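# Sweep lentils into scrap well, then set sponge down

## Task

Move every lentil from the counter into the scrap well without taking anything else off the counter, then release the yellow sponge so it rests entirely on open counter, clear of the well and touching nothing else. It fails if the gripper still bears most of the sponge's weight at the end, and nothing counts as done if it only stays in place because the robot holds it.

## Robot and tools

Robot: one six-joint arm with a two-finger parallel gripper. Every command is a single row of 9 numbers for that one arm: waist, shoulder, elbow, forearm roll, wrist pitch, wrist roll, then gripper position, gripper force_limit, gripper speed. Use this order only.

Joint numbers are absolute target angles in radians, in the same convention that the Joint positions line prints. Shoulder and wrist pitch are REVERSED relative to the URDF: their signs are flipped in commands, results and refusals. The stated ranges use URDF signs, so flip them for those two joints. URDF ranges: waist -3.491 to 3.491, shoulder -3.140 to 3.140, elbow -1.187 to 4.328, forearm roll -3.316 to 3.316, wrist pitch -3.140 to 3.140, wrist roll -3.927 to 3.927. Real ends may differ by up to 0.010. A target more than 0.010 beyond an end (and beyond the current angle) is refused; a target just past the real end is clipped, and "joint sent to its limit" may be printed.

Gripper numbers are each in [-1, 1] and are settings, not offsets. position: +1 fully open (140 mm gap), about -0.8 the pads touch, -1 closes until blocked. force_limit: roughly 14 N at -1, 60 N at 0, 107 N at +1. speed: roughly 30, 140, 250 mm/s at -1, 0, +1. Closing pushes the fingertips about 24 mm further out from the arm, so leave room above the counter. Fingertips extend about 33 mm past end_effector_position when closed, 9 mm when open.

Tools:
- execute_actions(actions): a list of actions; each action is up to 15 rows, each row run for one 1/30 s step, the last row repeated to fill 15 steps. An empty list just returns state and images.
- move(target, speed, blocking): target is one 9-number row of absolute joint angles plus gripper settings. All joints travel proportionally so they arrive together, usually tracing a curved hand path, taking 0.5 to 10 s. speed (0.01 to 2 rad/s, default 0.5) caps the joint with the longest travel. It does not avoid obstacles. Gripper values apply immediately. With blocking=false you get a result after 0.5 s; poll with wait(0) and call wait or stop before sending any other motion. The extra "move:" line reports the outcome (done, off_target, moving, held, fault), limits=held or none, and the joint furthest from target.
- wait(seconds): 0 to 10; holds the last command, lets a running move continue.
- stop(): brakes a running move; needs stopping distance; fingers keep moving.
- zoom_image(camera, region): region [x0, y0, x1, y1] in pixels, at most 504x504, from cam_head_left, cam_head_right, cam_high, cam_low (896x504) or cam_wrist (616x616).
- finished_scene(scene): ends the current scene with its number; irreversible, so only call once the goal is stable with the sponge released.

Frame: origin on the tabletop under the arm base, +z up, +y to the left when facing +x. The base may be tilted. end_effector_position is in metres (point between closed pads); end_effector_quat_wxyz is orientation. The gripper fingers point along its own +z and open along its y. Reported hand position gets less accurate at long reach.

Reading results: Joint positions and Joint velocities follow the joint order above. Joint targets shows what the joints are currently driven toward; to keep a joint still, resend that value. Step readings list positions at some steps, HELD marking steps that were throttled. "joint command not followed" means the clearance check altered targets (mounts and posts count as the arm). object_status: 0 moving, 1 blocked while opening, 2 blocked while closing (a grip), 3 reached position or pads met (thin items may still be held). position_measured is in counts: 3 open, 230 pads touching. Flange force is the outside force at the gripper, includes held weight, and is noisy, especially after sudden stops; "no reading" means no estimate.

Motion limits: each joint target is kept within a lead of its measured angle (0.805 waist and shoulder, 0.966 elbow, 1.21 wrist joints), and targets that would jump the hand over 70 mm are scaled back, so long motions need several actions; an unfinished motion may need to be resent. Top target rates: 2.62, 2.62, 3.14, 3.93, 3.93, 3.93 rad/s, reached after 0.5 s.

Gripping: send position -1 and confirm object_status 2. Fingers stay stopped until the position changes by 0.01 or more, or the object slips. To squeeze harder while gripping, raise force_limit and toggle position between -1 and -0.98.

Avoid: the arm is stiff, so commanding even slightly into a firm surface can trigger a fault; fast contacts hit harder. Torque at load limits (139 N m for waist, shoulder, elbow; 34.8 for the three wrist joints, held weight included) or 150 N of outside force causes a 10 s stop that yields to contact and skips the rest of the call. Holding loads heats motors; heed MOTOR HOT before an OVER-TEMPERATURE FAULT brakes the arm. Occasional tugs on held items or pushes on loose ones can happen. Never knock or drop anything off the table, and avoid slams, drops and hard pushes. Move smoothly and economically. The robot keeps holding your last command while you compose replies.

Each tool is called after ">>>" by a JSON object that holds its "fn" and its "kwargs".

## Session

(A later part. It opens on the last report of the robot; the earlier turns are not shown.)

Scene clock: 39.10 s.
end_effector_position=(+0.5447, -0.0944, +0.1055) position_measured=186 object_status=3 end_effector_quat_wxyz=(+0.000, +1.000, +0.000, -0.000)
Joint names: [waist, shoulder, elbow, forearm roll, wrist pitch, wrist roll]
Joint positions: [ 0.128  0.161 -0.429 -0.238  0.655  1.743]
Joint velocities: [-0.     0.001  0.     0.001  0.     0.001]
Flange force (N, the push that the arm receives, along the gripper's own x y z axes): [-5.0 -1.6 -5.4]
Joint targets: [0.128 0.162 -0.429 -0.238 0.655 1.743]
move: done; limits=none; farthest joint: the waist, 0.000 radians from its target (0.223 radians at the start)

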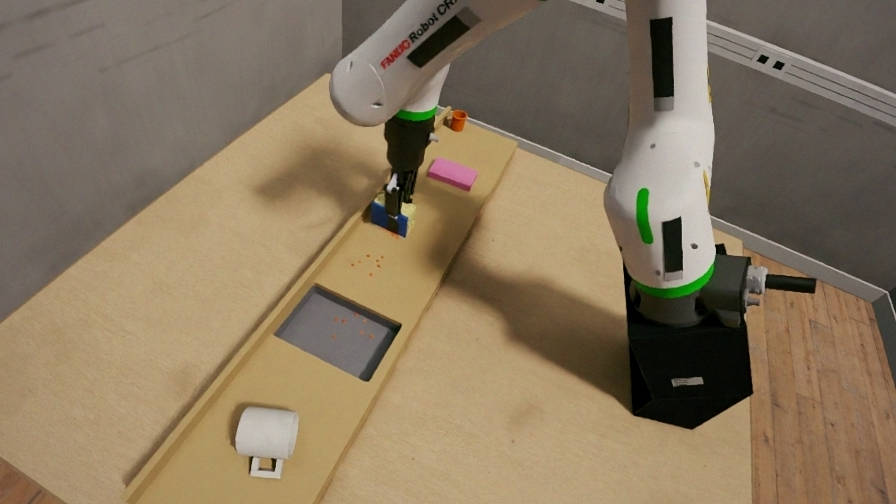

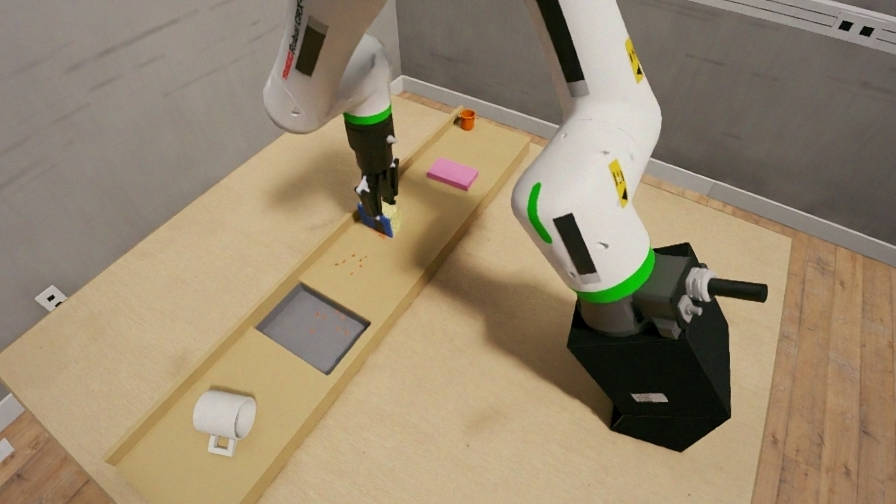

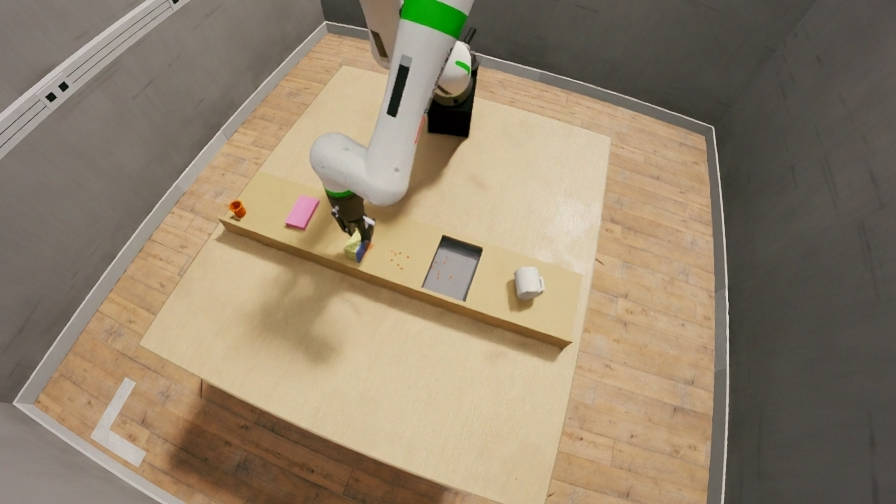

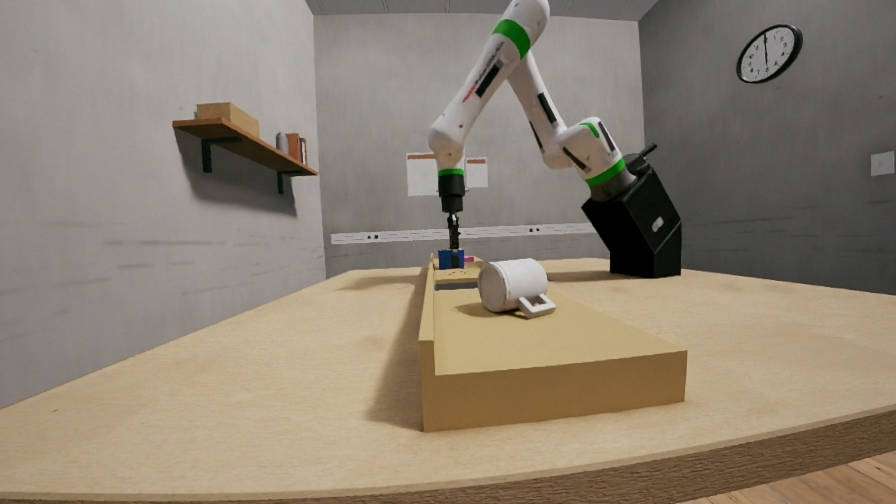

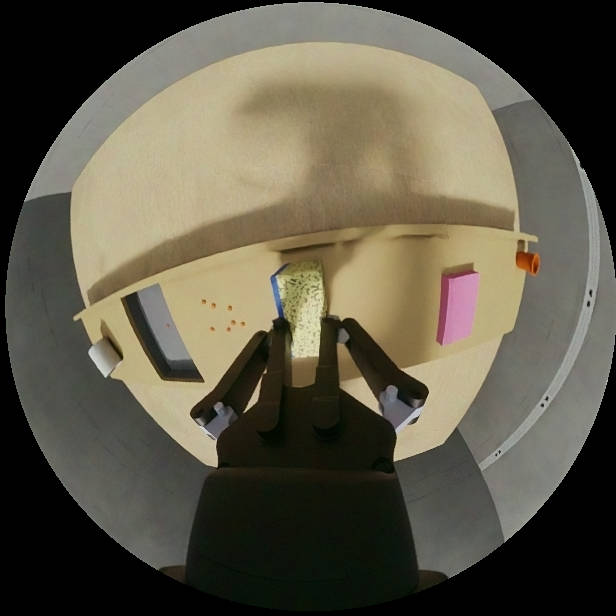

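>>> {"fn": "move", "kwargs": {"target": [0.36,0.236,-0.5401,0,0.592,1.371,-0.45,-1,-0.7], "speed": 0.3}}

>>> {"fn": "move", "kwargs": {"target": [0.586,0.266,-0.6135,0.259,0.576,0.976,-0.45,-1,-0.7], "speed": 0.3}}

>>> {"fn": "move", "kwargs": {"target": [0.81,0.25,-0.65,0.495,0.607,0.6,-0.45,-1,-0.7], "speed": 0.3}}

>>> {"fn": "move", "kwargs": {"target": [0.6,0.45,-0.62,0.2,0.75,1.0,-0.45,-1,-0.7]}}

>>> {"fn": "move", "kwargs": {"target": [0.105,0.27,-0.52,-0.263,0.68,1.78,-0.45,-1,-0.7], "speed": 0.7}}

Scene clock: 40.90 s.
end_effector_position=(+0.5447, -0.0217, +0.1047) position_measured=186 object_status=3 end_effector_quat_wxyz=(+0.000, +1.000, +0.001, -0.001)
Joint names: [waist, shoulder, elbow, forearm roll, wrist pitch, wrist roll]
Joint positions: [ 0.36   0.236 -0.54  -0.     0.592  1.371]
Joint velocities: [ 0.     0.    -0.     0.    -0.002  0.001]
Flange force (N, the push that the arm receives, along the gripper's own x y z axes): [-6.2 4.7 -6.6]
Joint targets: [0.360 0.236 -0.540 0.000 0.592 1.371]
move: done; limits=none; farthest joint: the waist, 0.000 radians from its target (0.232 radians at the start)

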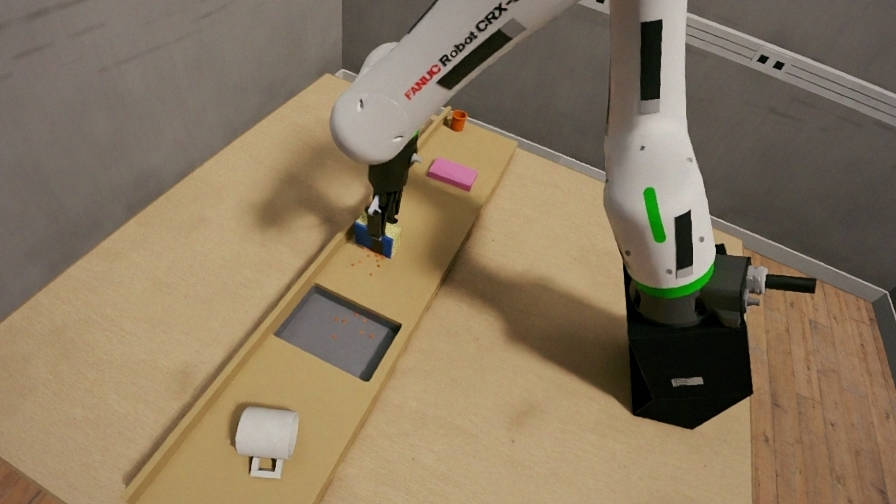

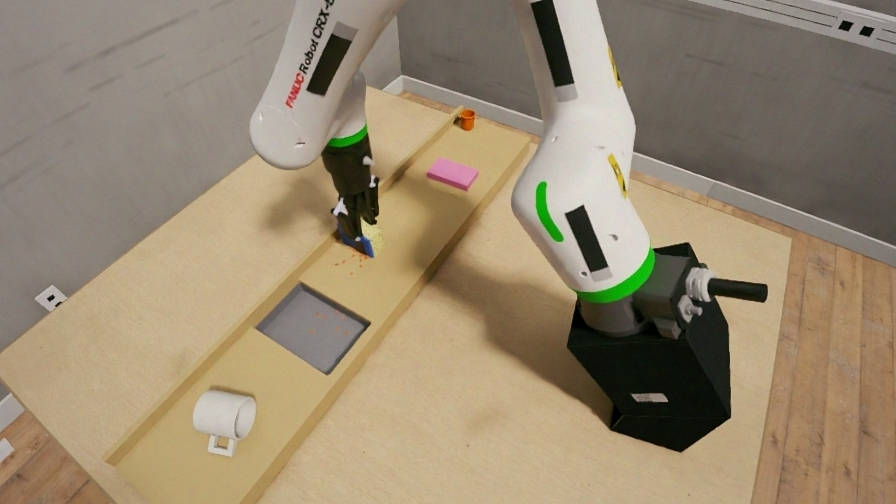

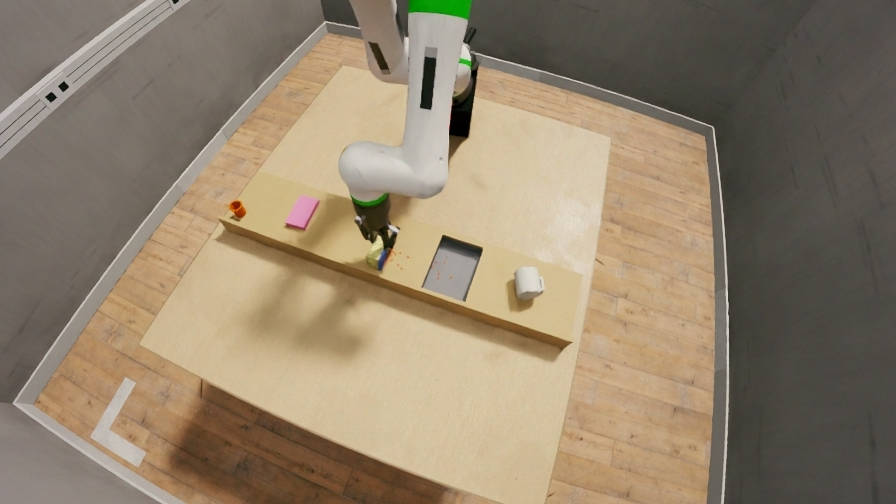

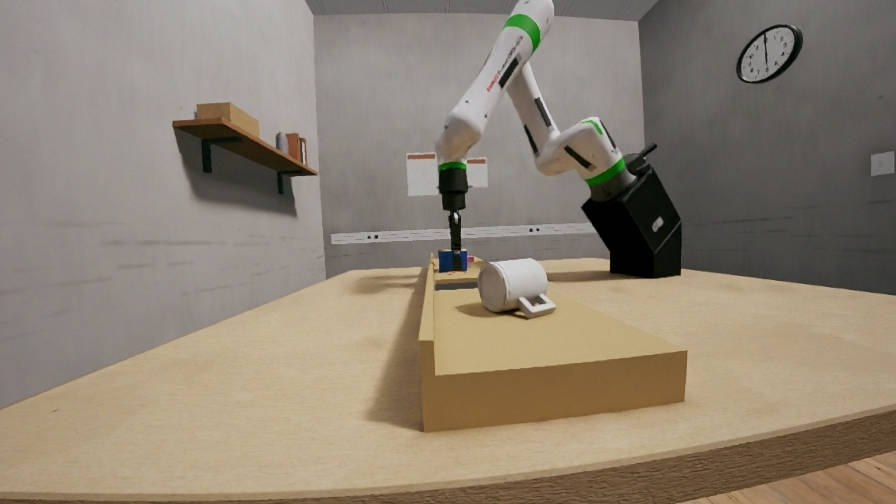

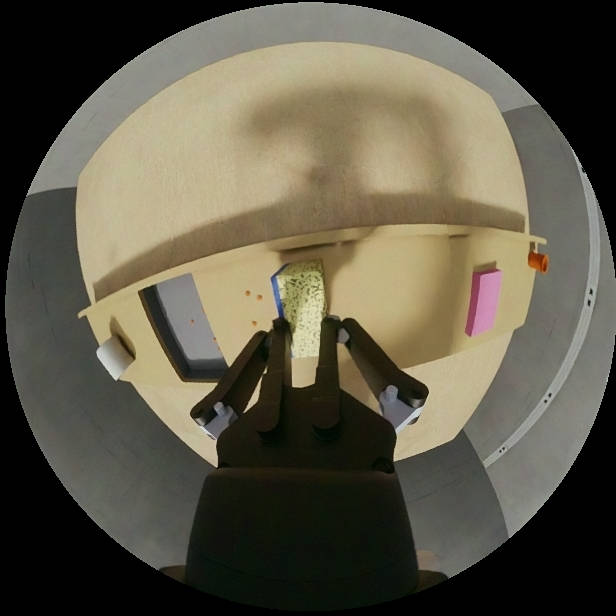

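Scene clock: 42.57 s.
end_effector_position=(+0.5465, +0.0570, +0.1043) position_measured=186 object_status=3 end_effector_quat_wxyz=(-0.000, +1.000, +0.001, -0.001)
Joint names: [waist, shoulder, elbow, forearm roll, wrist pitch, wrist roll]
Joint positions: [ 0.586  0.266 -0.613  0.259  0.576  0.976]
Joint velocities: [ 0. -0.  0. -0. -0. -0.]
Flange force (N, the push that the arm receives, along the gripper's own x y z axes): [-8.9 3.8 -7.1]
Joint targets: [0.586 0.266 -0.613 0.259 0.576 0.976]
move: done; limits=none; farthest joint: the waist, 0.000 radians from its target (0.226 radians at the start)

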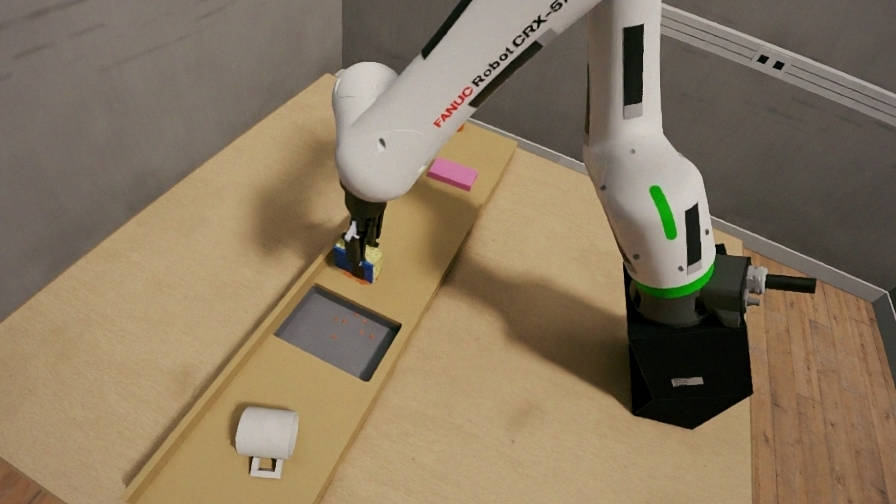

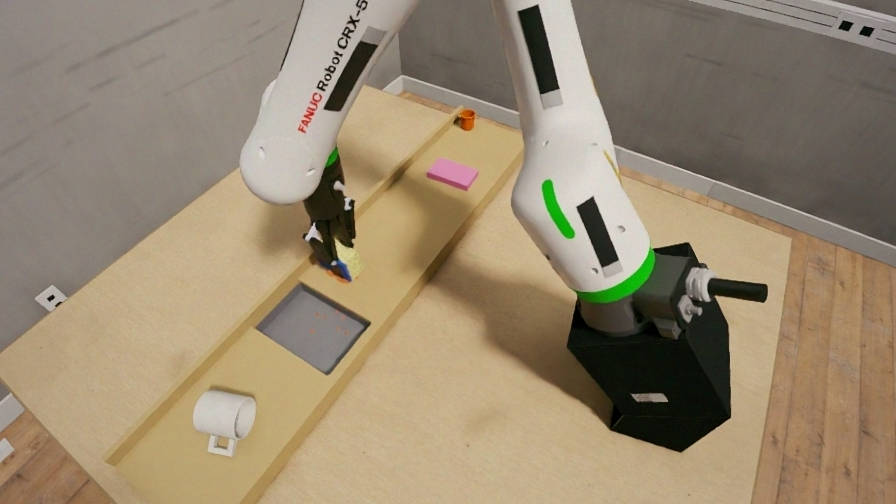

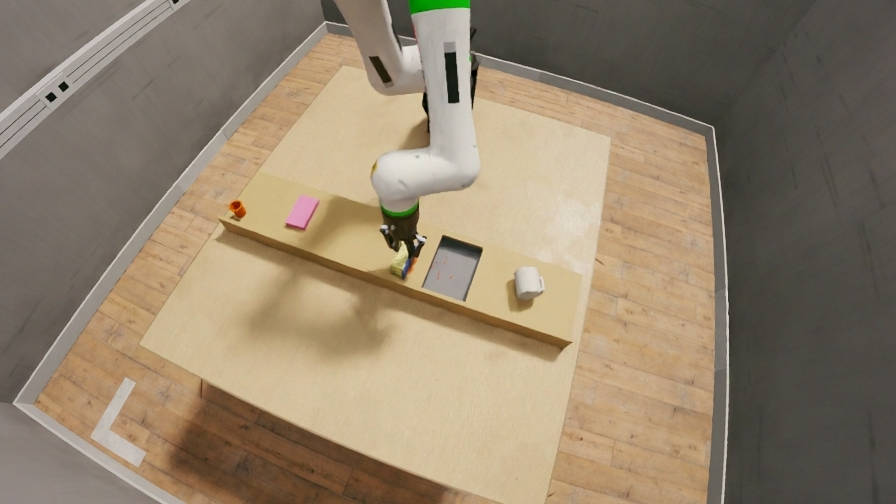

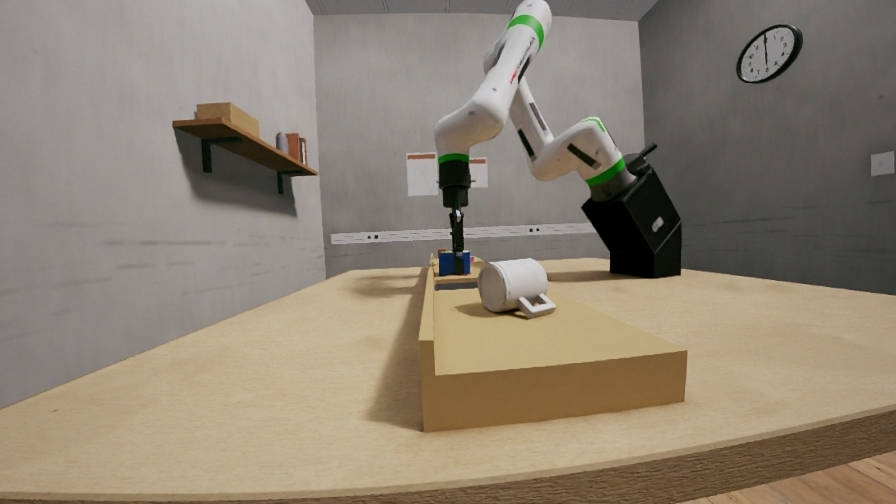

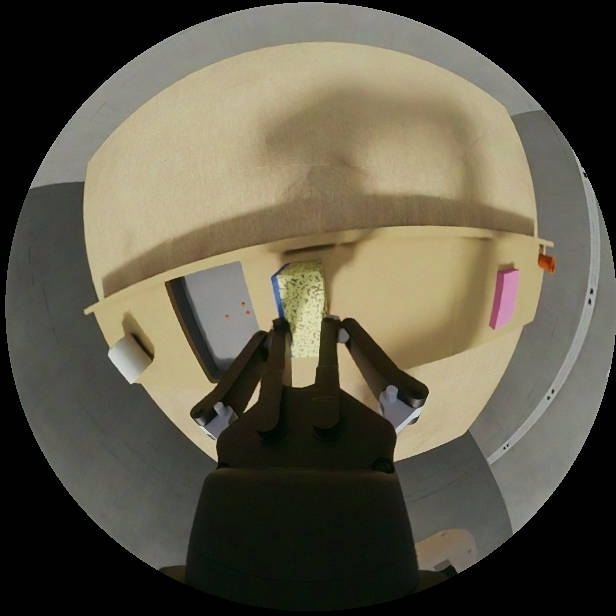

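Scene clock: 44.17 s.
end_effector_position=(+0.5382, +0.1460, +0.1038) position_measured=186 object_status=3 end_effector_quat_wxyz=(+0.000, +1.000, +0.004, -0.002)
Joint names: [waist, shoulder, elbow, forearm roll, wrist pitch, wrist roll]
Joint positions: [ 0.81   0.25  -0.65   0.495  0.607  0.6  ]
Joint velocities: [ 0.     0.     0.    -0.001 -0.     0.   ]
Flange force (N, the push that the arm receives, along the gripper's own x y z axes): [-5.2 4.2 -4.2]
Joint targets: [0.810 0.250 -0.650 0.495 0.607 0.600]
move: done; limits=none; farthest joint: the waist, 0.000 radians from its target (0.224 radians at the start)

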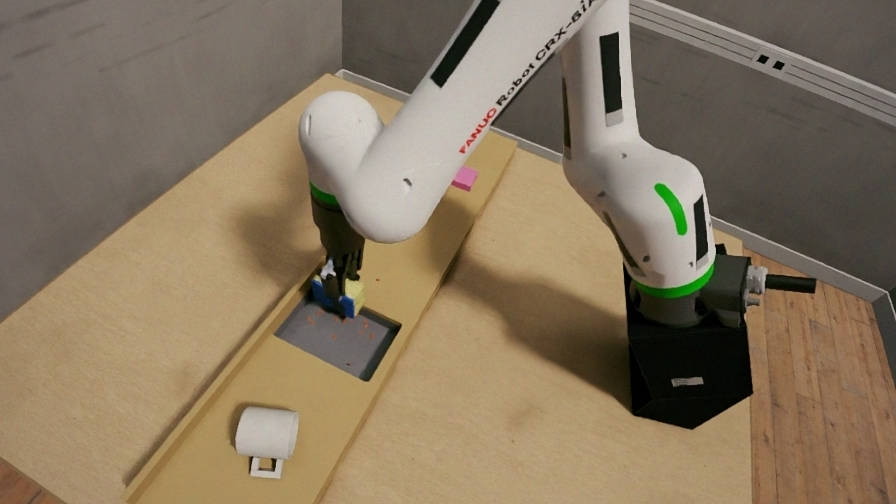

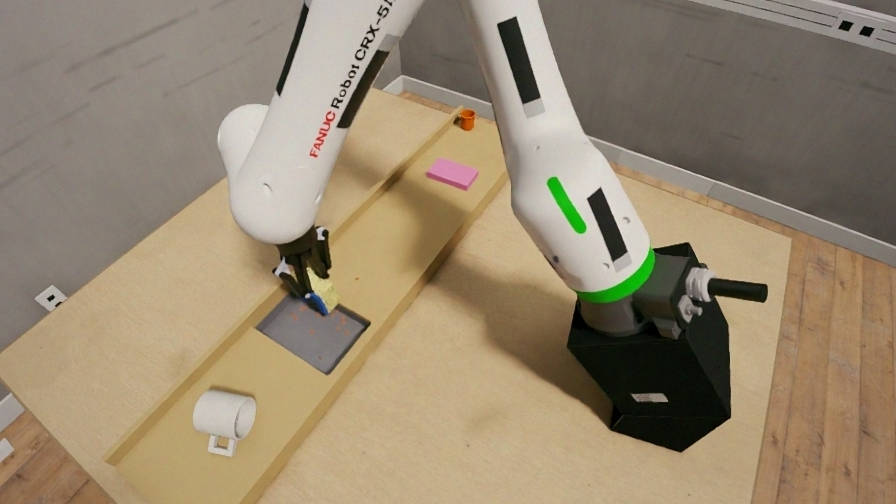

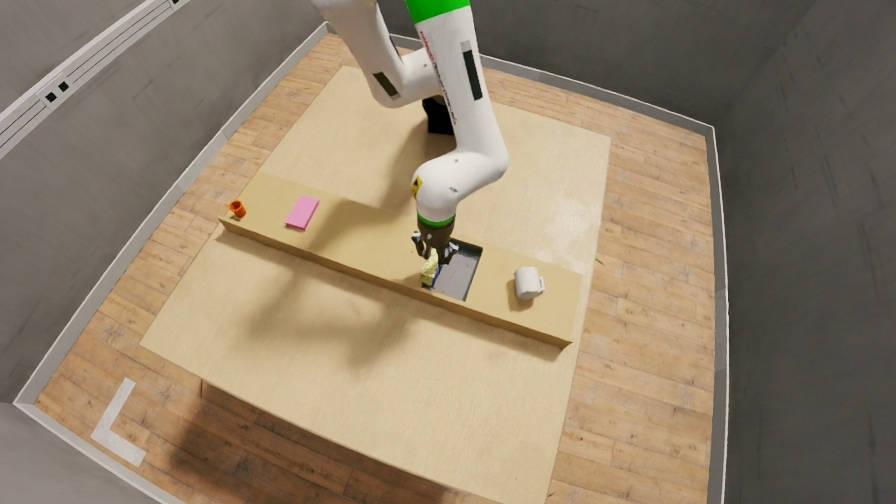

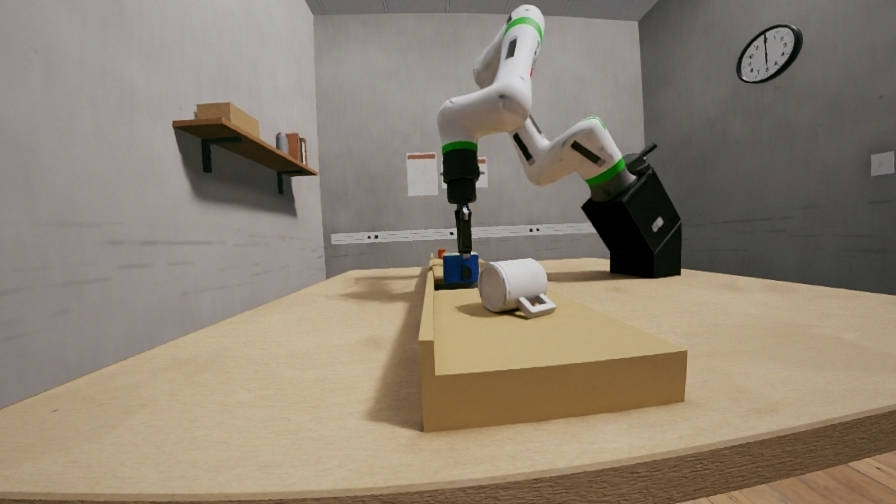

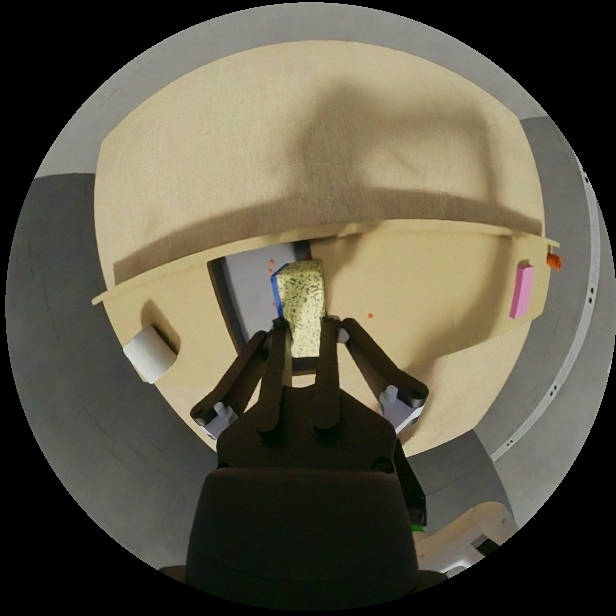

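Scene clock: 45.37 s.
end_effector_position=(+0.5301, +0.0471, +0.1712) position_measured=186 object_status=3 end_effector_quat_wxyz=(-0.006, +1.000, -0.017, -0.003)
Joint names: [waist, shoulder, elbow, forearm roll, wrist pitch, wrist roll]
Joint positions: [ 0.6   0.45 -0.62  0.2   0.75  1.  ]
Joint velocities: [-0.001  0.    -0.     0.001 -0.001  0.   ]
Flange force (N, the push that the arm receives, along the gripper's own x y z axes): [-5.9 1.4 -2.1]
Joint targets: [0.600 0.450 -0.620 0.200 0.750 1.000]
move: done; limits=none; farthest joint: the waist, 0.000 radians from its target (0.210 radians at the start)

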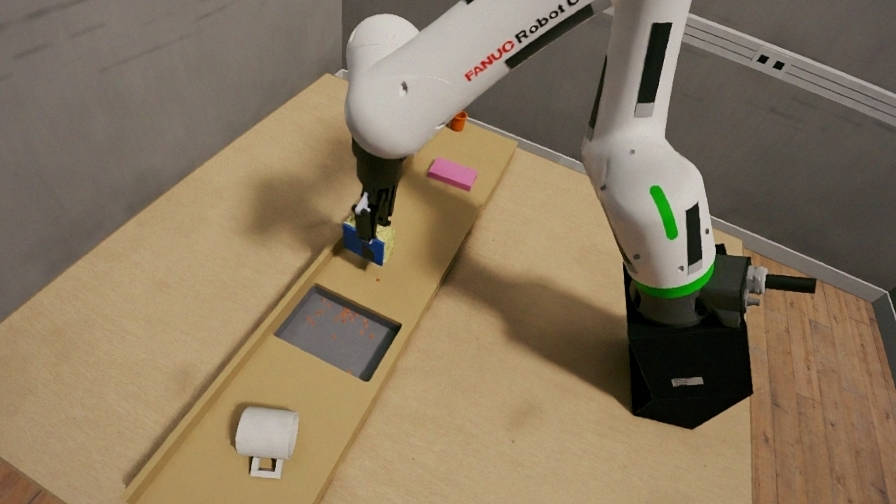

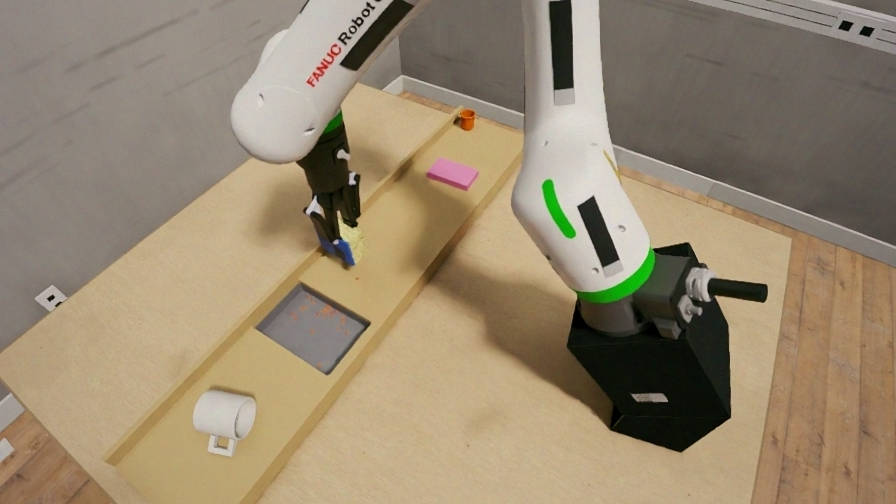

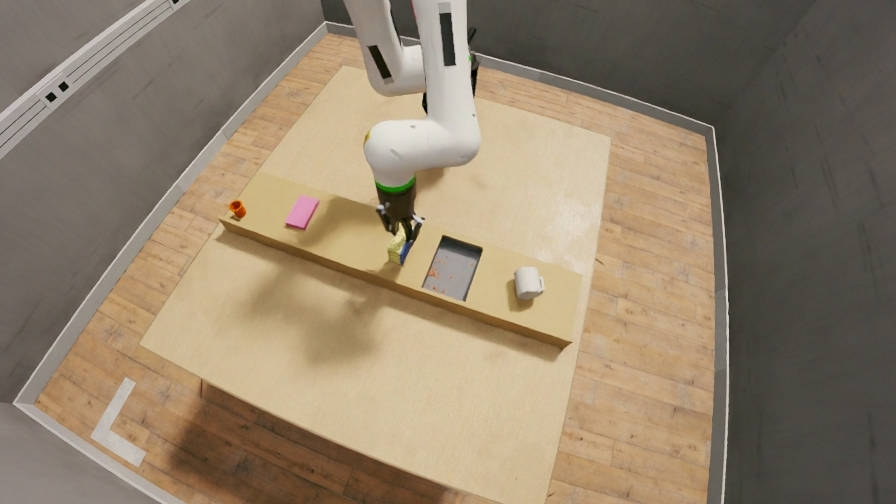

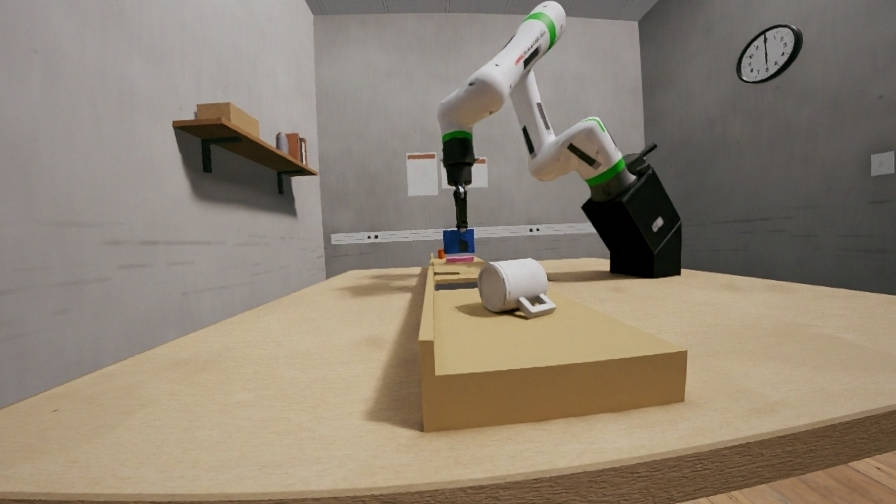

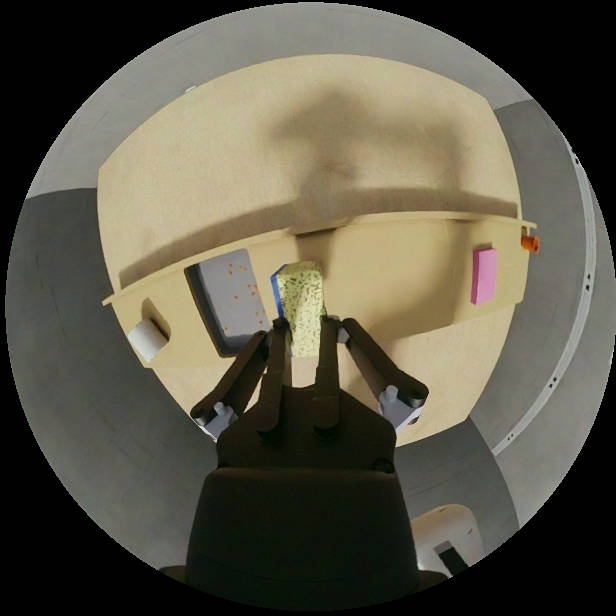

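Scene clock: 46.90 s.
end_effector_position=(+0.5058, -0.0956, +0.1295) position_measured=186 object_status=3 end_effector_quat_wxyz=(-0.003, +1.000, +0.002, -0.001)
Joint names: [waist, shoulder, elbow, forearm roll, wrist pitch, wrist roll]
Joint positions: [ 0.105  0.27  -0.52  -0.263  0.68   1.78 ]
Joint velocities: [-0.001 -0.    -0.     0.001 -0.001 -0.   ]
Flange force (N, the push that the arm receives, along the gripper's own x y z axes): [-7.3 -5.7 -5.0]
Joint targets: [0.105 0.270 -0.520 -0.263 0.680 1.780]
move: done; limits=none; farthest joint: the waist, 0.000 radians from its target (0.495 radians at the start)

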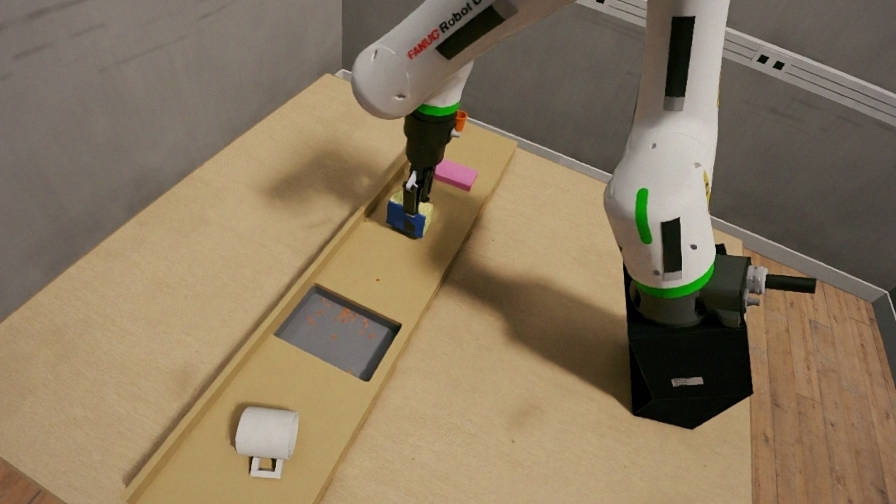

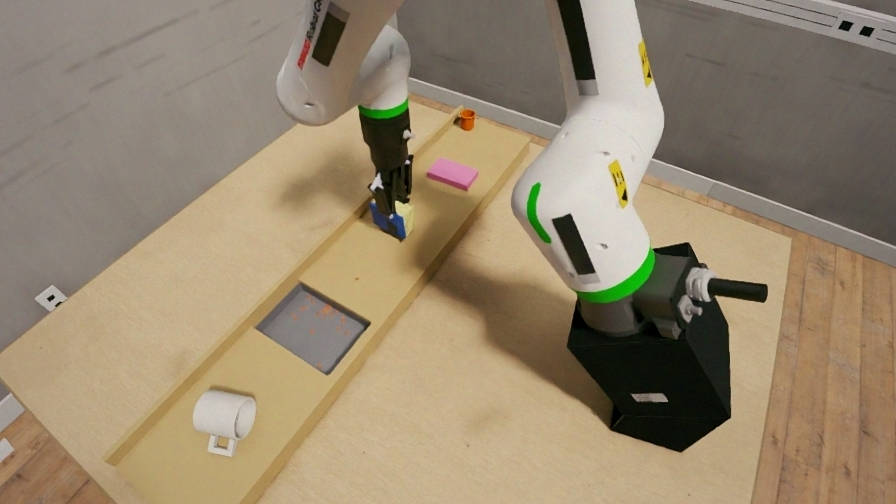

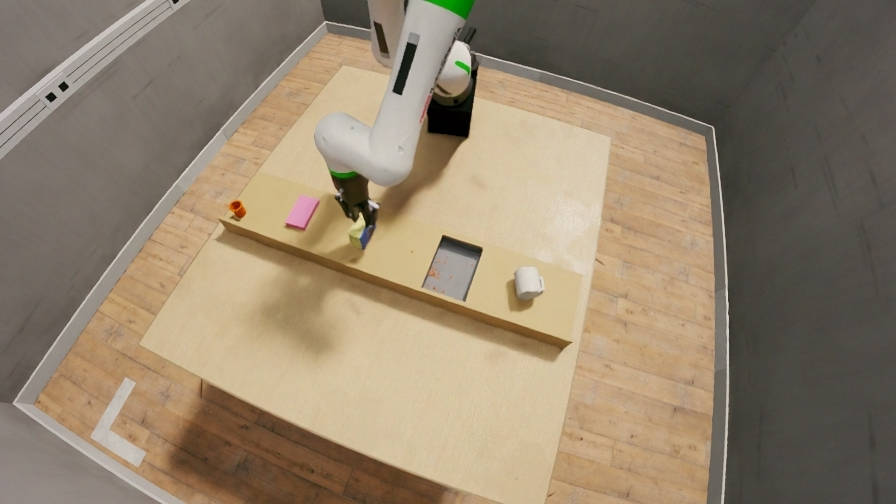

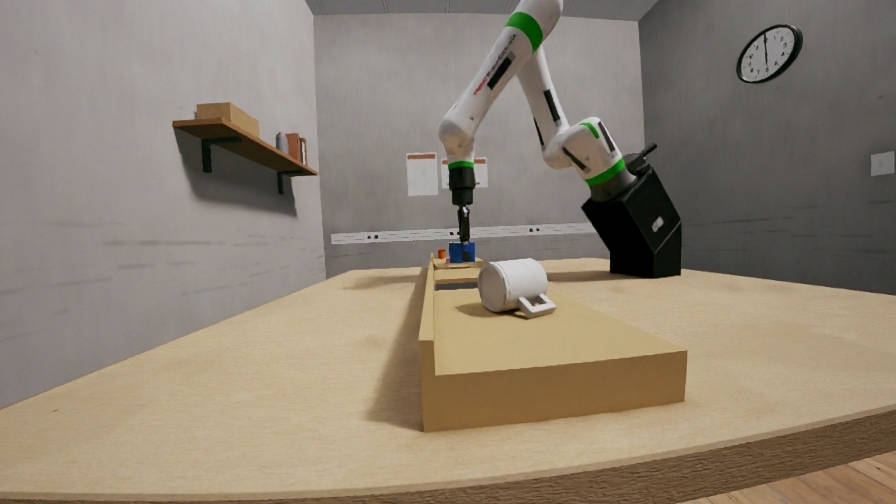

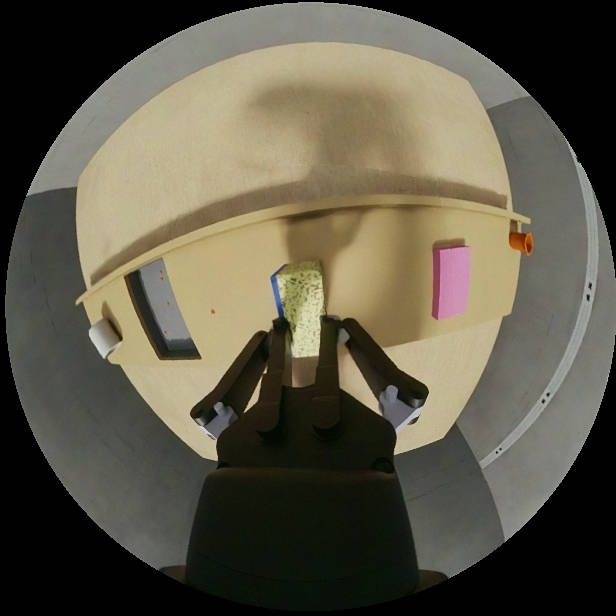

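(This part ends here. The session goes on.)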